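# Seat the L-shaped part flat in its matching pocket

## Task

Place the L-shaped part so it lies flat at the bottom of the pocket shaped to fit it. It must stay there without the robot holding it, since a part kept in place only by the grippers does not count. Anything the robot is still touching at the end must not sink once released, or the task fails.

## Robot and tools

Robot and arms: two arms, left_arm and right_arm, each ending in a two-finger gripper. A gripper's fingers extend along its own +z axis and close along its own y axis. The reported hand position is the point between the finger pads, roughly 1 cm short of the tips. One reference image of the part and pocket tray can be shown with show_instructions, which takes no arguments and moves nothing.

Scene frame: results report poses in one frame shared by both arms. Its origin sits on the table surface midway between the arms, +z is up, +x reaches out over the table, and left_arm is on the +y side. The names left and right refer to arms, not to image sides. Positions are in metres and orientations are quaternions written w, x, y, z. Printed positions may be a little wrong, more so when an arm is stretched far.

execute_actions(actions): actions is a list of up to 15 actions, run one after another. Each action is a table of up to 15 rows; every row lasts one control step of 1/30 s, and if fewer than 15 rows are given, the final row is repeated to fill 15 steps. A row is always 14 numbers covering both arms, each in [-1, 1]: left_arm dx, dy, dz, rx, ry, rz, opening, then right_arm dx, dy, dz, rx, ry, rz, opening. dx to rz are an offset, not a pose: they are measured in that gripper's own axes from the gripper's measured pose at the start of the action (for a call's first action, from the last pose a result showed). Every row in a table refers back to that same start pose, not to the row before. Scale: 1.0 equals 0.6 m of translation or 180 degrees of rotation; rx, ry, rz form a single rotation vector. opening is absolute, not an offset: +1 is fully open (0.094 m) and -1 is closed. An empty list simply returns the current state and images.

Per step, the commanded pose is clipped to at most 70 mm and 16 degrees away from the measured pose, so big offsets need several actions; after an action the arm only continues to its last clipped pose. Position wins over orientation when both cannot be met. Arms usually settle a centimetre or more low; to hold an arm steady, send the offset back to the wanted pose in a reply's first call, then zeros, aiming higher if it still sags.

move(target, speed, blocking): target is one row of 14 numbers laid out exactly like an execute_actions row (offsets in each gripper's own axes, from the pose in the latest result that showed one; same scale; absolute openings, sent when the move starts). Each gripper follows a straight path, both paths finishing together, lasting 0.5 to 10 s; beyond 10 s they stop short. Rotation takes the shorter direction. speed is the top path speed in m/s, 0.002 to 0.5, default 0.25, with turning capped at twice that in rad/s. Paths ignore obstacles and the other arm, grippers lag and can overshoot the speed, and faster moves or targets set deeper past a contact press harder. blocking=false returns after 0.5 s while motion continues; until a result shows it ended, further actions or moves are rejected, so use wait or stop first. The result adds a move: line giving the ending (done, off_target, moving, held, fault) and any limits (paced means the sent pose was clipped; held means a check blocked some steps, after which the arm may jump faster), plus each gripper's distance from its target. If only one arm is named, the other finished at rest.

wait(seconds): 0 to 10 s; arms keep their last command and a running move continues; returns early if that move ends. stop(): brakes a running move; braking needs room and the fingers keep moving. zoom_image(camera, region): camera is cam_high, cam_low, cam_left_wrist or cam_right_wrist; region is [x0, y0, x1, y1] in pixels of that camera's latest image, top-left origin, at most 504 by 504. finished_scene(scene): pass the current scene number to end it irreversibly; it reports success. Replying without a tool call ends everything.

Results: a state line per arm with position and quaternion; Hand target lines showing where the controller is now driving each gripper; grip_measured, the finger opening on the command scale (the last Joint positions value is the opening in metres, readings off by up to about 1 mm); step readings with HELD marking steps where an arm's command was held back; pose unreachable lines when the clearance check altered a command; FAULT and MOTOR HOT (from 85 °C) lines. At 100 °C an arm drops everything and falls (OVER-TEMPERATURE FAULT). Images come from cam_high and cam_low (896x504) and the two wrist cameras (504x504).

Gripping: command an opening below grip_measured to hold; about 0.03 below is firm, less is gentler. Pads push up to roughly 50 to 62 N, less on very thin parts. Occasional tugs on held parts or pushes on loose ones may happen.

Avoid: dropping or knocking anything off the table, slamming or pressing hard, letting the arms collide or push each other, holding loads long enough to overheat, and leaving a gripper resting on something that would sink once released. Release the part and lift clear before finishing. The robot keeps running during thinking, holding its last command.

Each tool is called after "Call:" as name(argument=value, ...) on one line, values as JSON.

Reference images:

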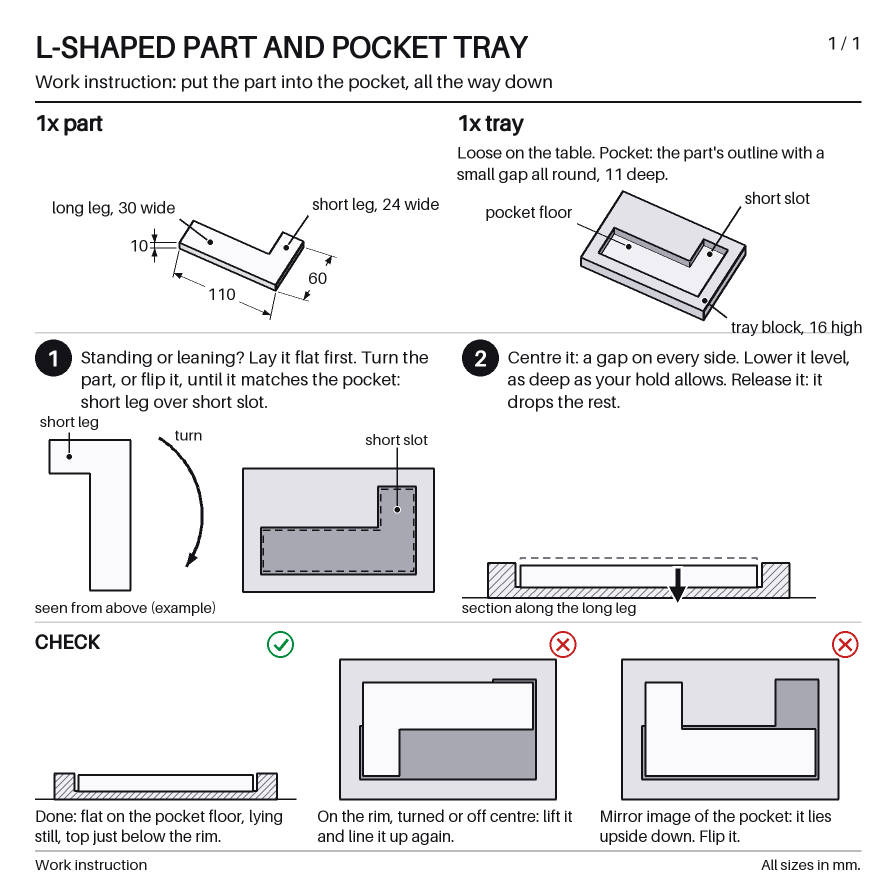

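## Session

I'll start by looking at the current scene state.

Call:
execute_actions(actions=[])

Scene clock: 0.00 s.
left_arm: end_effector_position=(+0.3602, +0.1931, +0.1568) grip_measured=+1.000 end_effector_quat_wxyz=(+0.098, +0.220, +0.968, +0.069) | right_arm: end_effector_position=(+0.2116, -0.3918, +0.1958) grip_measured=+1.000 end_effector_quat_wxyz=(-0.085, +0.299, +0.938, -0.153)
Joint positions: left_arm=[-0.505  1.275  0.968 -1.111 -0.186 -0.04   0.094] | right_arm=[ 0.041  1.134  0.938 -1.649  0.224  0.703  0.094]
Joint velocities: left_arm=[ 0.005 -0.005 -0.002  0.022 -0.037  0.022  0.   ] | right_arm=[-0.015 -0.015 -0.002 -0.007 -0.007 -0.022  0.   ]
Hand target (left_arm): +0.369, +0.188, +0.169; +0.113, +0.218, +0.967, +0.065
Hand target (right_arm): +0.219, -0.391, +0.204; -0.073, +0.301, +0.939, -0.148

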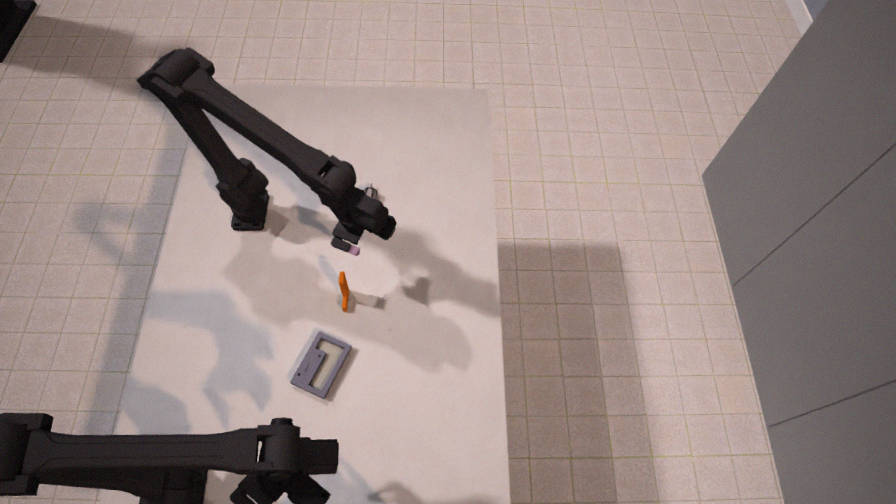

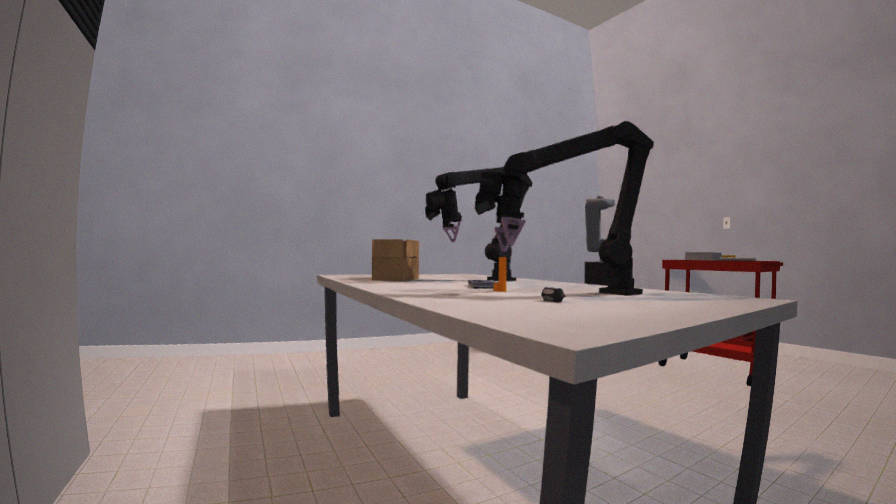

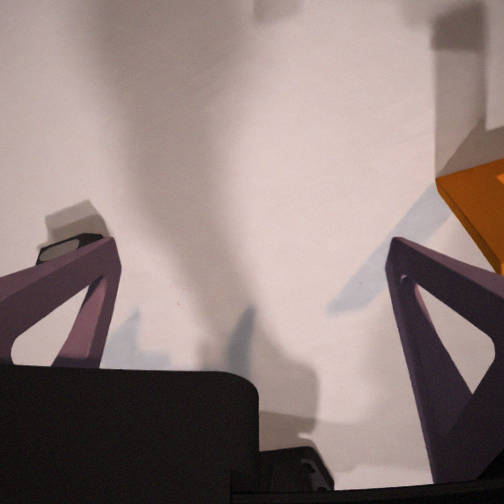

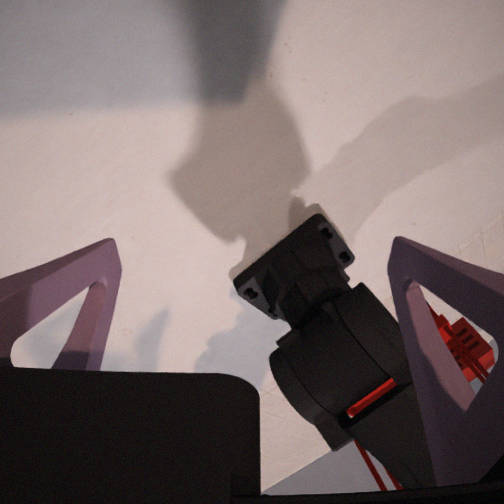

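Call:
zoom_image(camera="cam_high", region=[260, 240, 420, 410])

Call:
zoom_image(camera="cam_low", region=[420, 200, 600, 320])

Region (260, 240, 420, 410) of cam_high's 896x504 image, scaled by 2.965, with more detail than that image has; it fills the left 474 columns of this view, and the rest is white.

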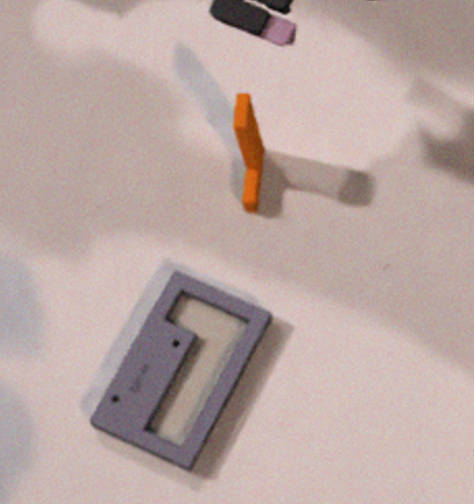

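Region (420, 200, 600, 320) of cam_low's 896x504 image, scaled by 2.800, with more detail than that image has.

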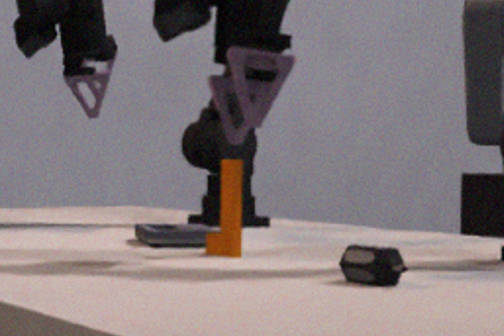

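Call:
zoom_image(camera="cam_high", region=[200, 140, 420, 330])

Call:
zoom_image(camera="cam_high", region=[100, 320, 400, 504])

Region (200, 140, 420, 330) of cam_high's 896x504 image, scaled by 2.291, with more detail than that image has; it fills the top 435 rows of this view, and the rest is white.

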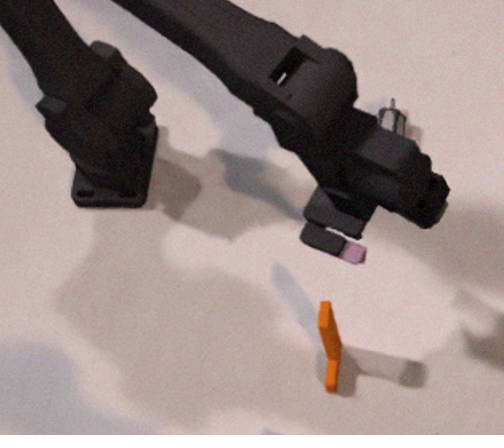

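Region (100, 320, 400, 504) of cam_high's 896x504 image, scaled by 1.680, with more detail than that image has; it fills the top 309 rows of this view, and the rest is white.

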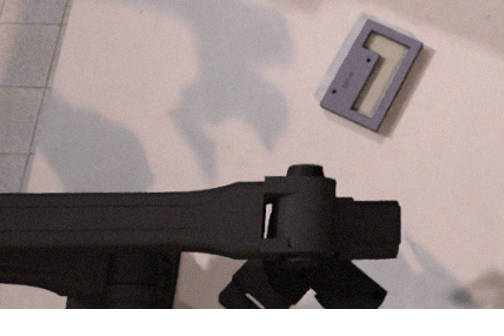

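Call:
zoom_image(camera="cam_high", region=[280, 320, 364, 404])

Call:
zoom_image(camera="cam_high", region=[310, 260, 380, 320])

Region (280, 320, 364, 404) of cam_high's 896x504 image, scaled by 6.000, with more detail than that image has.

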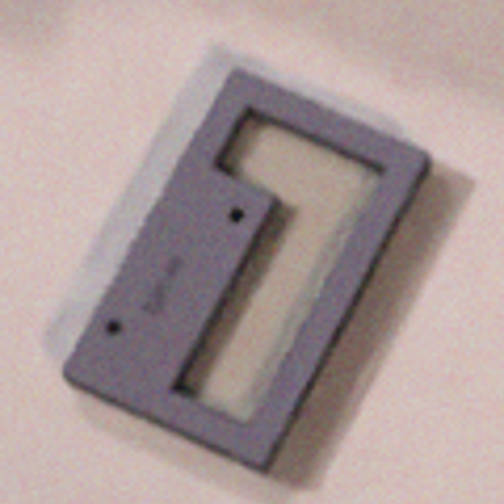

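Region (310, 260, 380, 320) of cam_high's 896x504 image, scaled by 7.200, with more detail than that image has; it fills the top 432 rows of this view, and the rest is white.

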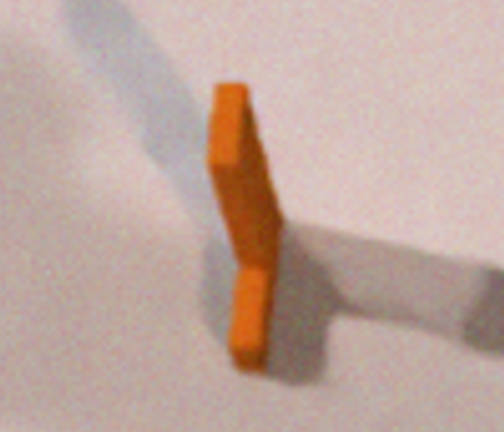

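Call:
move(target=[0.179, -0.2518, -0.0978, -0.0603, -0.3730, -0.1452, 1, -0.0082, 0.003, -0.0163, -0.0055, -0.006, 0.002, 1], speed=0.25)

Scene clock: 20.33 s.
left_arm: end_effector_position=(+0.2019, +0.1060, +0.1747) grip_measured=+1.000 end_effector_quat_wxyz=(+0.603, +0.038, +0.797, +0.017) | right_arm: end_effector_position=(+0.2116, -0.3918, +0.1958) grip_measured=+1.000 end_effector_quat_wxyz=(-0.085, +0.299, +0.938, -0.153)
Joint positions: left_arm=[-1.479  1.03   0.479 -0.632 -1.272 -1.093  0.094] | right_arm=[ 0.041  1.134  0.938 -1.649  0.224  0.703  0.094]
Joint velocities: left_arm=[-0.005 -0.005 -0.007  0.002 -0.066 -0.037  0.   ] | right_arm=[ 0.005 -0.005 -0.007 -0.002 -0.037  0.022  0.   ]
Hand target (left_arm): +0.204, +0.108, +0.178; +0.603, +0.032, +0.797, +0.015
Hand target (right_arm): +0.219, -0.391, +0.204; -0.073, +0.302, +0.939, -0.148
Off the commanded pose (left_arm): 0.014 m, 7 deg.
Off the commanded pose (right_arm): 0.011 m, 2 deg.
move: held (left_arm), off_target (right_arm); limits=held; held on 12 of 86 steps (left_arm), including the last (left_arm)
pose unreachable (left arm): on one or more control steps of this call, first in action 0 (counted from 0), this arm could not follow its commanded pose, so it was not sent that pose on those steps. On the call's last step it was still not sent that pose. It may still have moved: this result reports where it is.
cause: the commanded pose would bring two parts of the arm too close to each other (its wrist (the part past joint 4) and its wrist camera, with joints 5 (wrist yaw) and 6 (wrist roll) between them).

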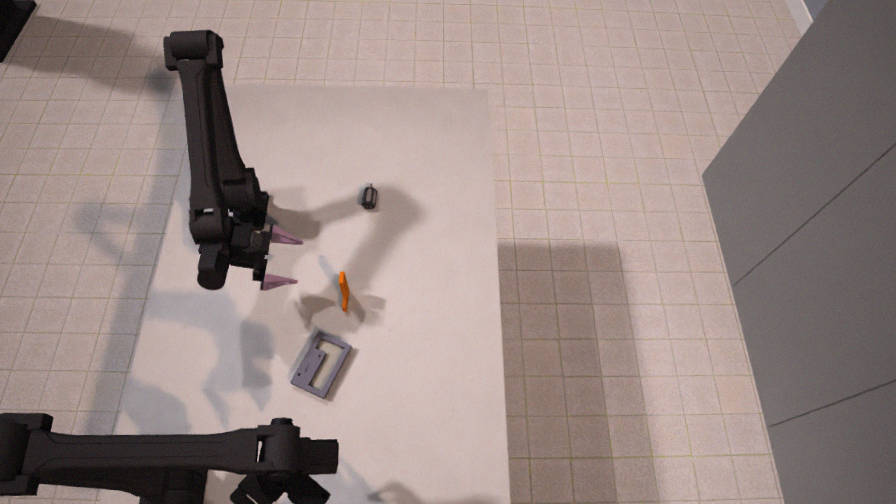

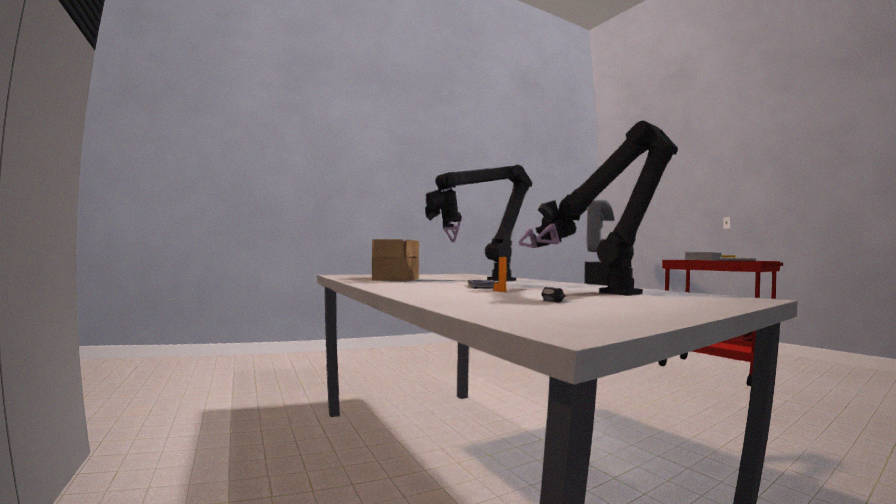

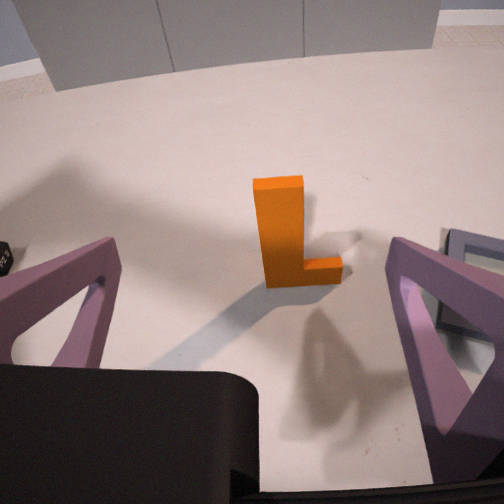

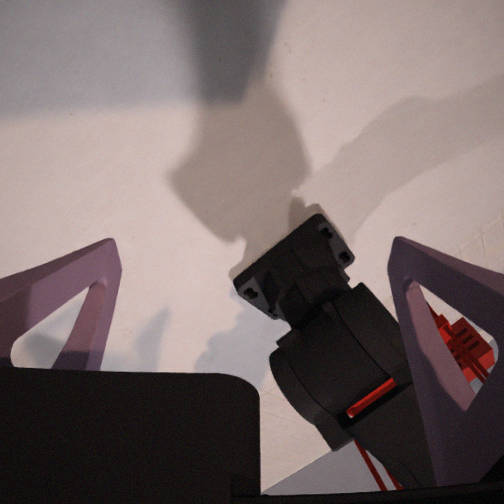

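Call:
zoom_image(camera="cam_high", region=[250, 215, 370, 325])

Region (250, 215, 370, 325) of cam_high's 896x504 image, scaled by 4.200, with more detail than that image has; it fills the top 462 rows of this view, and the rest is white.

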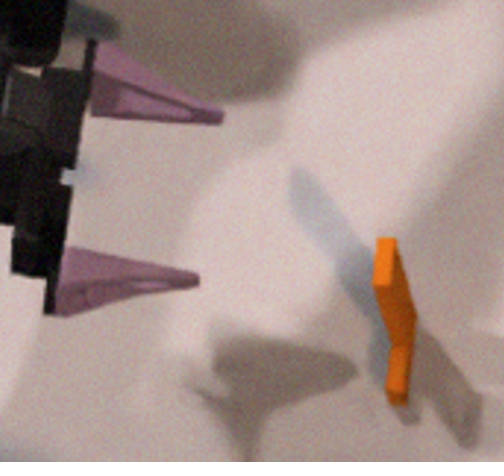

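Call:
move(target=[0.1328, -0.0278, 0.1653, -0.0073, -0.0321, -0.0255, 0.17, -0.0082, 0.003, -0.0163, -0.0055, -0.006, 0.002, 1], speed=0.12)

Scene clock: 26.30 s.
left_arm: end_effector_position=(+0.2722, +0.0902, +0.0717) grip_measured=+0.172 end_effector_quat_wxyz=(+0.645, -0.003, +0.765, -0.006) | right_arm: end_effector_position=(+0.2116, -0.3918, +0.1958) grip_measured=+1.000 end_effector_quat_wxyz=(-0.085, +0.299, +0.938, -0.153)
Joint positions: left_arm=[-1.24   1.626  0.305  0.846 -1.192 -0.458  0.055] | right_arm=[ 0.041  1.134  0.938 -1.649  0.224  0.703  0.094]
Joint velocities: left_arm=[-0.005 -0.005 -0.012  0.012 -0.022 -0.022 -0.   ] | right_arm=[ 0.005 -0.005 -0.007 -0.002 -0.007  0.022  0.   ]
Hand target (left_arm): +0.275, +0.095, +0.068; +0.644, -0.002, +0.765, +0.003
Hand target (right_arm): +0.219, -0.391, +0.204; -0.073, +0.302, +0.939, -0.148
Off the commanded pose (left_arm): 0.005 m, 1 deg.
Off the commanded pose (right_arm): 0.011 m, 2 deg.
move: off_target (right_arm)

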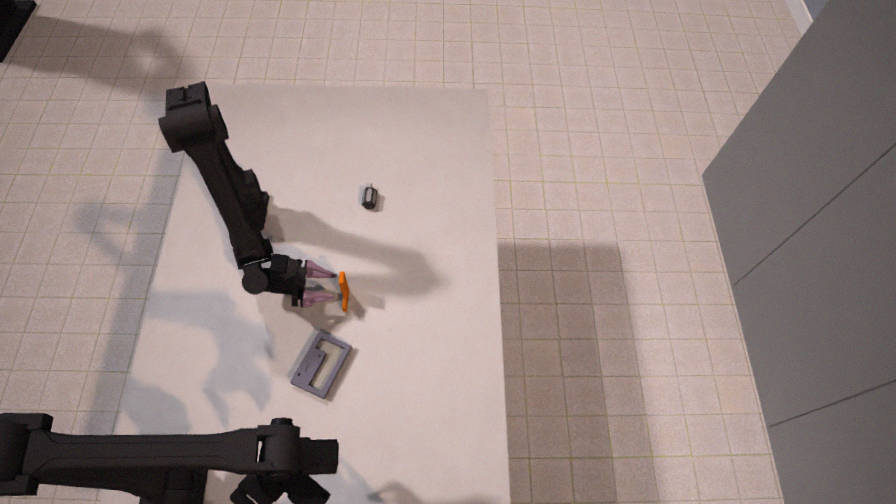

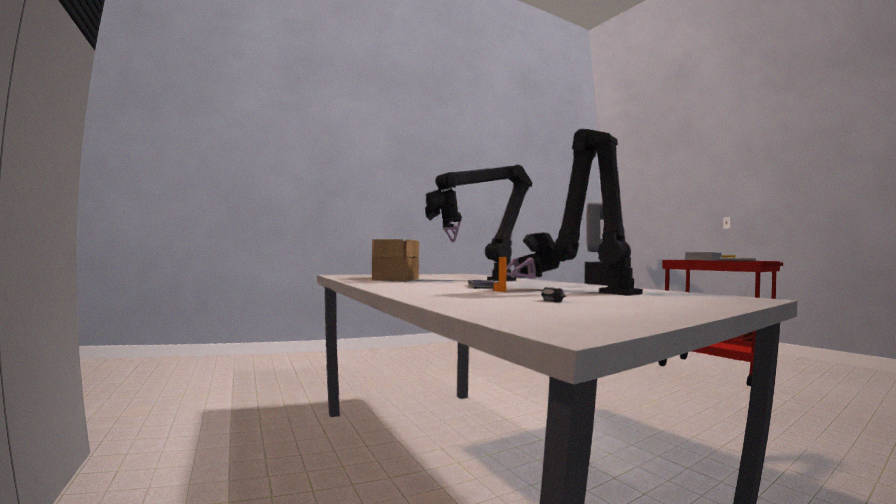

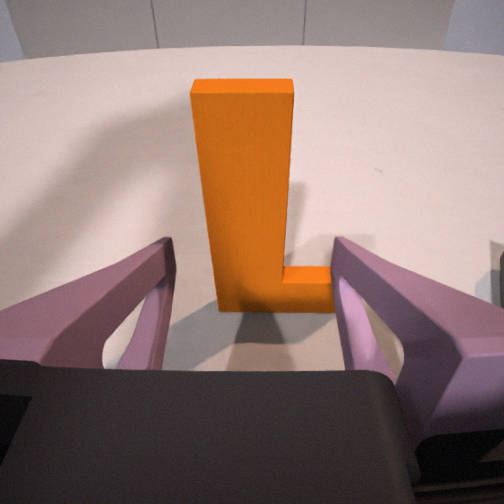

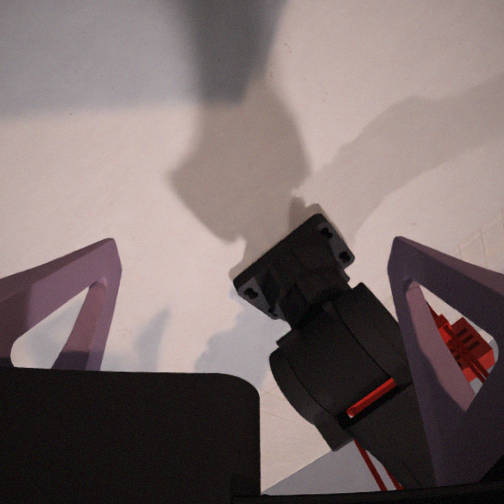

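Call:
zoom_image(camera="cam_high", region=[295, 255, 365, 320])

Call:
zoom_image(camera="cam_low", region=[470, 230, 570, 300])

Region (295, 255, 365, 320) of cam_high's 896x504 image, scaled by 7.200, with more detail than that image has; it fills the top 468 rows of this view, and the rest is white.

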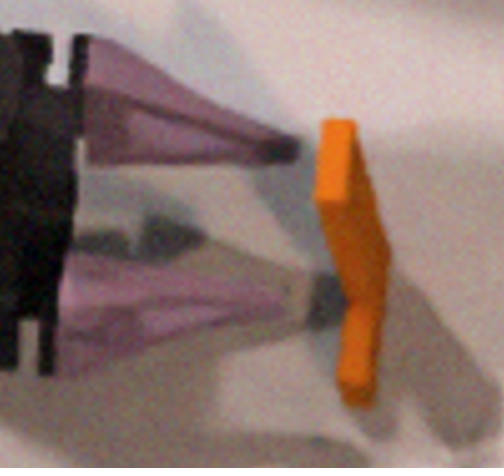

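Region (470, 230, 570, 300) of cam_low's 896x504 image, scaled by 5.040, with more detail than that image has; it fills the top 353 rows of this view, and the rest is white.

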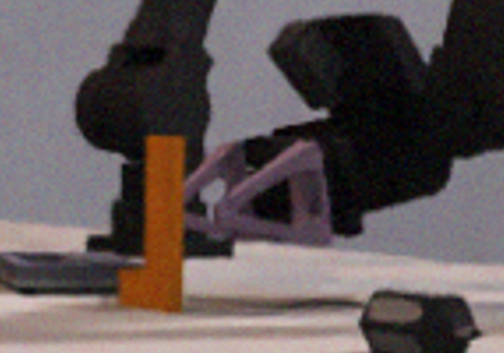

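Call:
move(target=[0.0153, 0.0087, 0.0382, -0.0017, 0.0015, 0.0039, 0.0, -0.0082, 0.003, -0.0163, -0.0055, -0.006, 0.002, 1], speed=0.03)

Call:
zoom_image(camera="cam_high", region=[305, 255, 375, 320])

Scene clock: 29.53 s.
left_arm: end_effector_position=(+0.2887, +0.0944, +0.0594) grip_measured=+0.002 end_effector_quat_wxyz=(+0.642, +0.004, +0.767, -0.002) | right_arm: end_effector_position=(+0.2116, -0.3918, +0.1958) grip_measured=+1.000 end_effector_quat_wxyz=(-0.085, +0.299, +0.938, -0.153)
Joint positions: left_arm=[-1.176  1.705  0.305  0.977 -1.128 -0.384  0.047] | right_arm=[ 0.041  1.134  0.938 -1.649  0.224  0.703  0.094]
Joint velocities: left_arm=[-0.005 -0.005 -0.002  0.007 -0.037  0.051 -0.   ] | right_arm=[-0.005 -0.024  0.017  0.022 -0.007 -0.037  0.   ]
Hand target (left_arm): +0.294, +0.096, +0.059; +0.643, +0.000, +0.766, +0.001
Hand target (right_arm): +0.219, -0.391, +0.204; -0.073, +0.302, +0.939, -0.148
Off the commanded pose (left_arm): 0.005 m, 1 deg.
Off the commanded pose (right_arm): 0.011 m, 2 deg.
move: off_target (right_arm)

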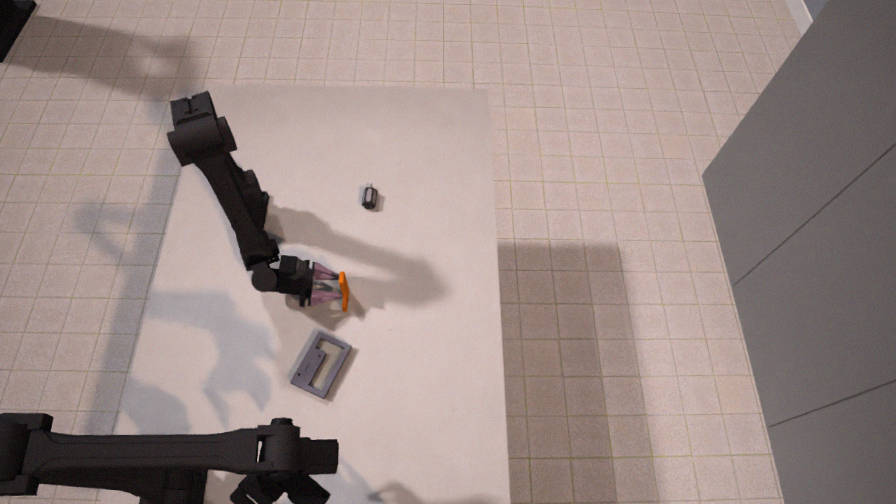

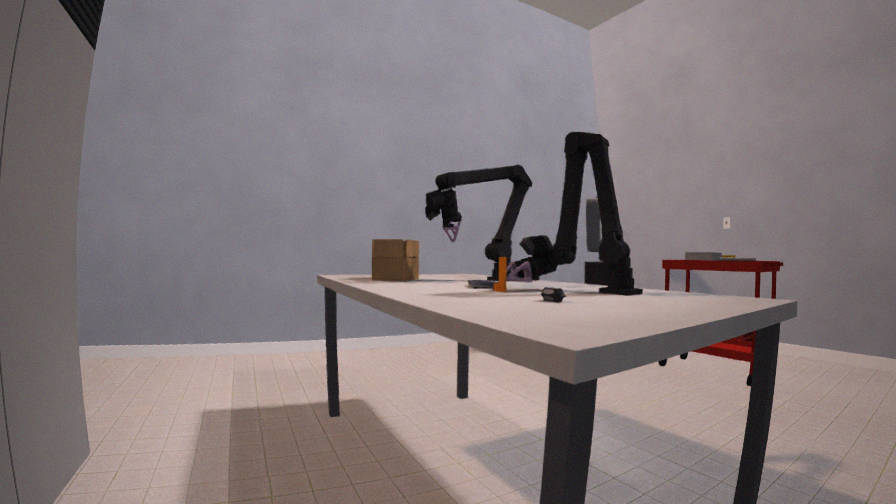

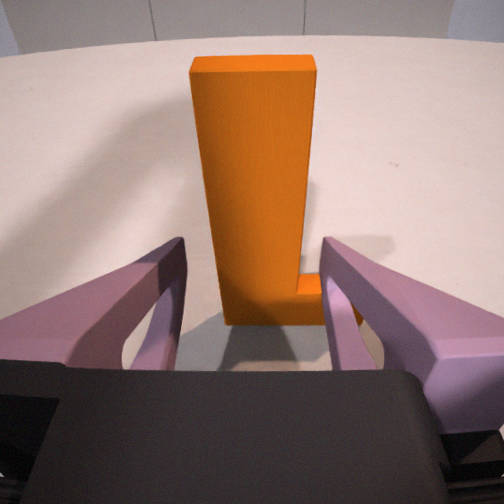

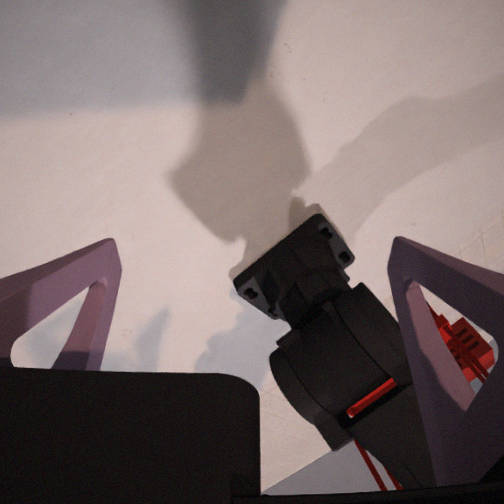

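Region (305, 255, 375, 320) of cam_high's 896x504 image, scaled by 7.200, with more detail than that image has; it fills the top 468 rows of this view, and the rest is white.

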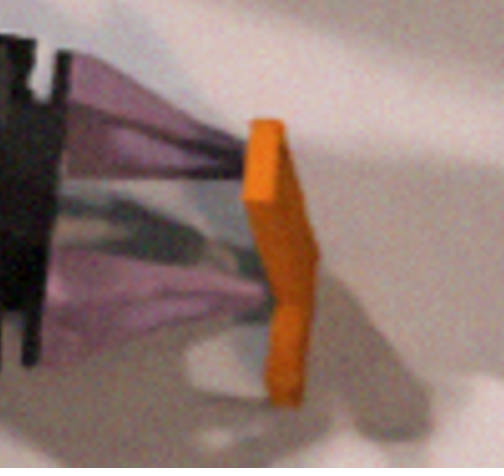

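Call:
move(target=[-0.0027, -0.0032, 0.0148, -0.0026, -0.0008, -0.010, -0.1, -0.0082, 0.003, -0.0163, -0.0055, -0.006, 0.002, 1], speed=0.015)

Call:
zoom_image(camera="cam_high", region=[315, 260, 371, 316])

Scene clock: 32.90 s.
left_arm: end_effector_position=(+0.2908, +0.0950, +0.0588) grip_measured=-0.098 end_effector_quat_wxyz=(+0.640, +0.004, +0.768, -0.004) | right_arm: end_effector_position=(+0.2116, -0.3918, +0.1958) grip_measured=+1.000 end_effector_quat_wxyz=(-0.085, +0.299, +0.938, -0.153)
Joint positions: left_arm=[-1.167  1.705  0.305  0.978 -1.117 -0.385  0.042] | right_arm=[ 0.041  1.134  0.938 -1.649  0.224  0.703  0.094]
Joint velocities: left_arm=[-0.005  0.015 -0.002 -0.012 -0.022  0.007 -0.001] | right_arm=[-0.015 -0.005  0.012  0.002  0.007  0.022  0.   ]
Hand target (left_arm): +0.298, +0.093, +0.059; +0.643, -0.010, +0.766, -0.009
Hand target (right_arm): +0.219, -0.391, +0.204; -0.073, +0.302, +0.939, -0.148
Off the commanded pose (left_arm): 0.007 m, 2 deg.
Off the commanded pose (right_arm): 0.011 m, 2 deg.
move: off_target (right_arm)

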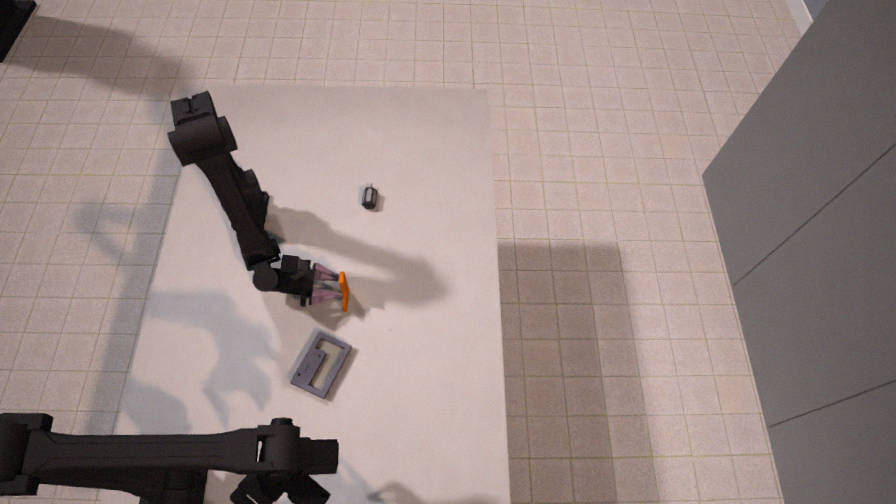

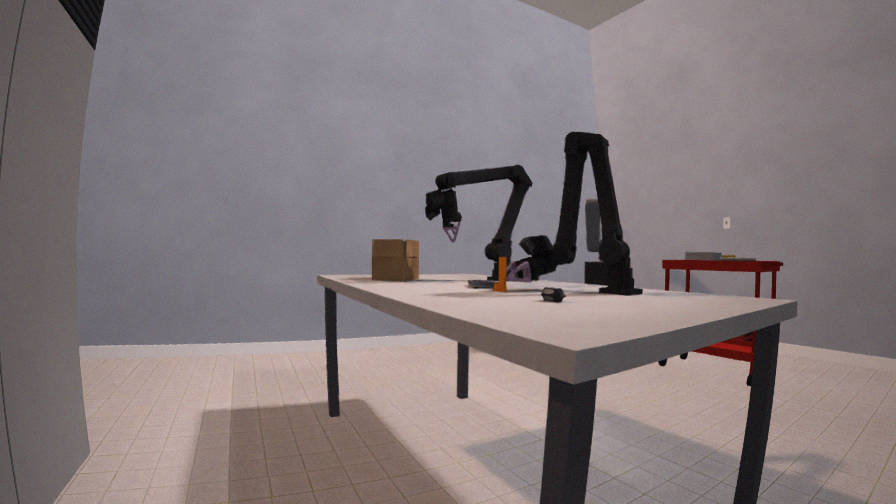

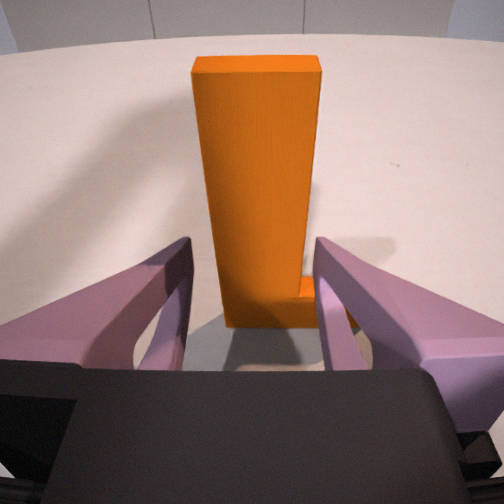

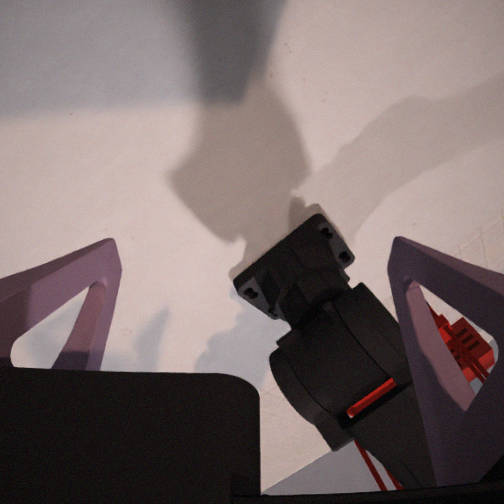

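Region (315, 260, 371, 316) of cam_high's 896x504 image, scaled by 9.000, with more detail than that image has.

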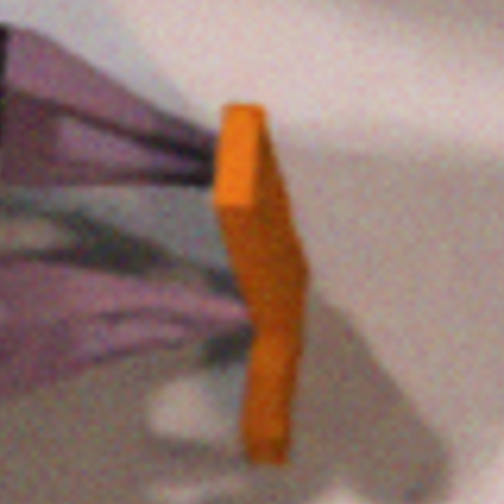

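Call:
move(target=[-0.0032, -0.0085, 0.0176, -0.003, -0.002, -0.019, -0.02, -0.0082, 0.003, -0.0163, -0.0055, -0.006, 0.002, 1], speed=0.03)

Call:
zoom_image(camera="cam_high", region=[315, 260, 371, 316])

Scene clock: 35.77 s.
left_arm: end_effector_position=(+0.2937, +0.0941, +0.0571) grip_measured=-0.022 end_effector_quat_wxyz=(+0.639, -0.006, +0.769, -0.011) | right_arm: end_effector_position=(+0.2116, -0.3918, +0.1958) grip_measured=+1.000 end_effector_quat_wxyz=(-0.085, +0.299, +0.938, -0.153)
Joint positions: left_arm=[-1.159  1.713  0.311  0.978 -1.108 -0.41   0.046] | right_arm=[ 0.041  1.134  0.938 -1.649  0.224  0.703  0.094]
Joint velocities: left_arm=[-0.005  0.015  0.007 -0.017 -0.037 -0.051 -0.   ] | right_arm=[ 0.005 -0.005 -0.012 -0.017  0.022 -0.11   0.   ]
Hand target (left_arm): +0.301, +0.090, +0.059; +0.642, -0.022, +0.766, -0.019
Hand target (right_arm): +0.219, -0.391, +0.204; -0.073, +0.302, +0.939, -0.148
Off the commanded pose (left_arm): 0.009 m, 2 deg.
Off the commanded pose (right_arm): 0.011 m, 2 deg.
move: off_target (right_arm)

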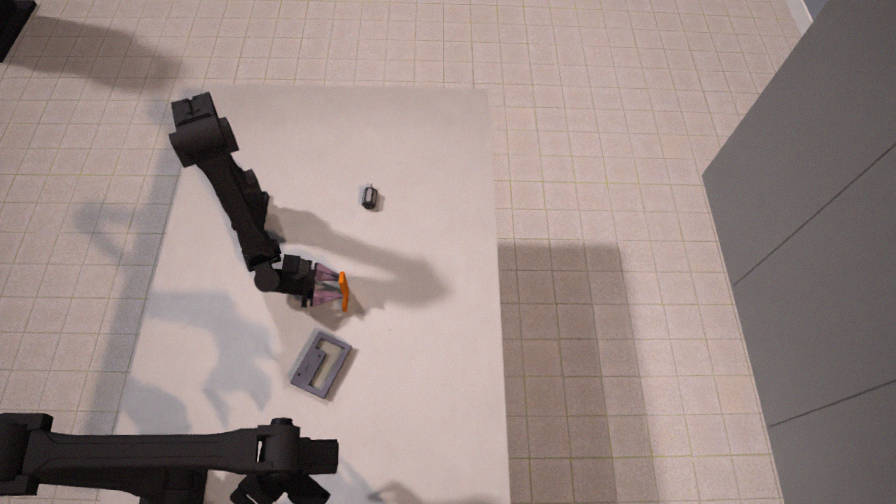

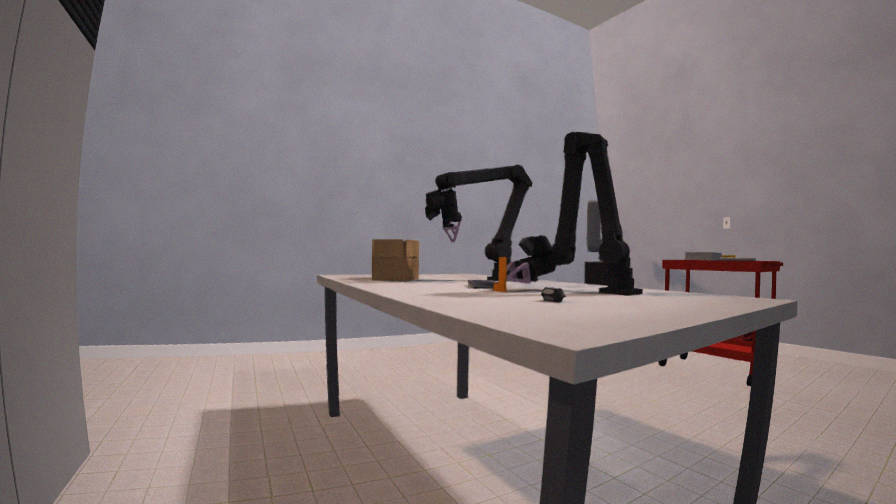

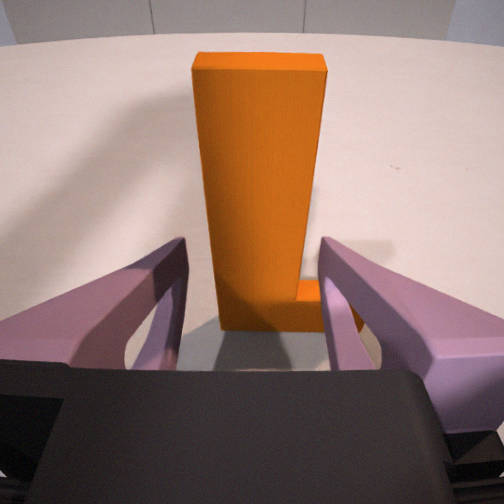

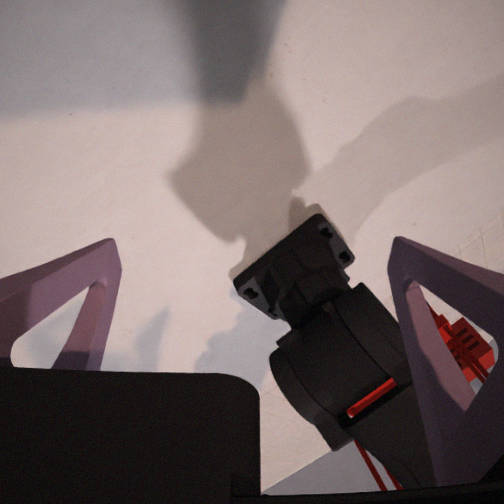

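Region (315, 260, 371, 316) of cam_high's 896x504 image, scaled by 9.000, with more detail than that image has.

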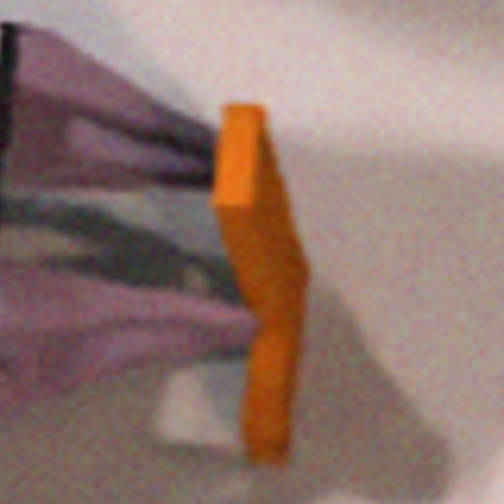

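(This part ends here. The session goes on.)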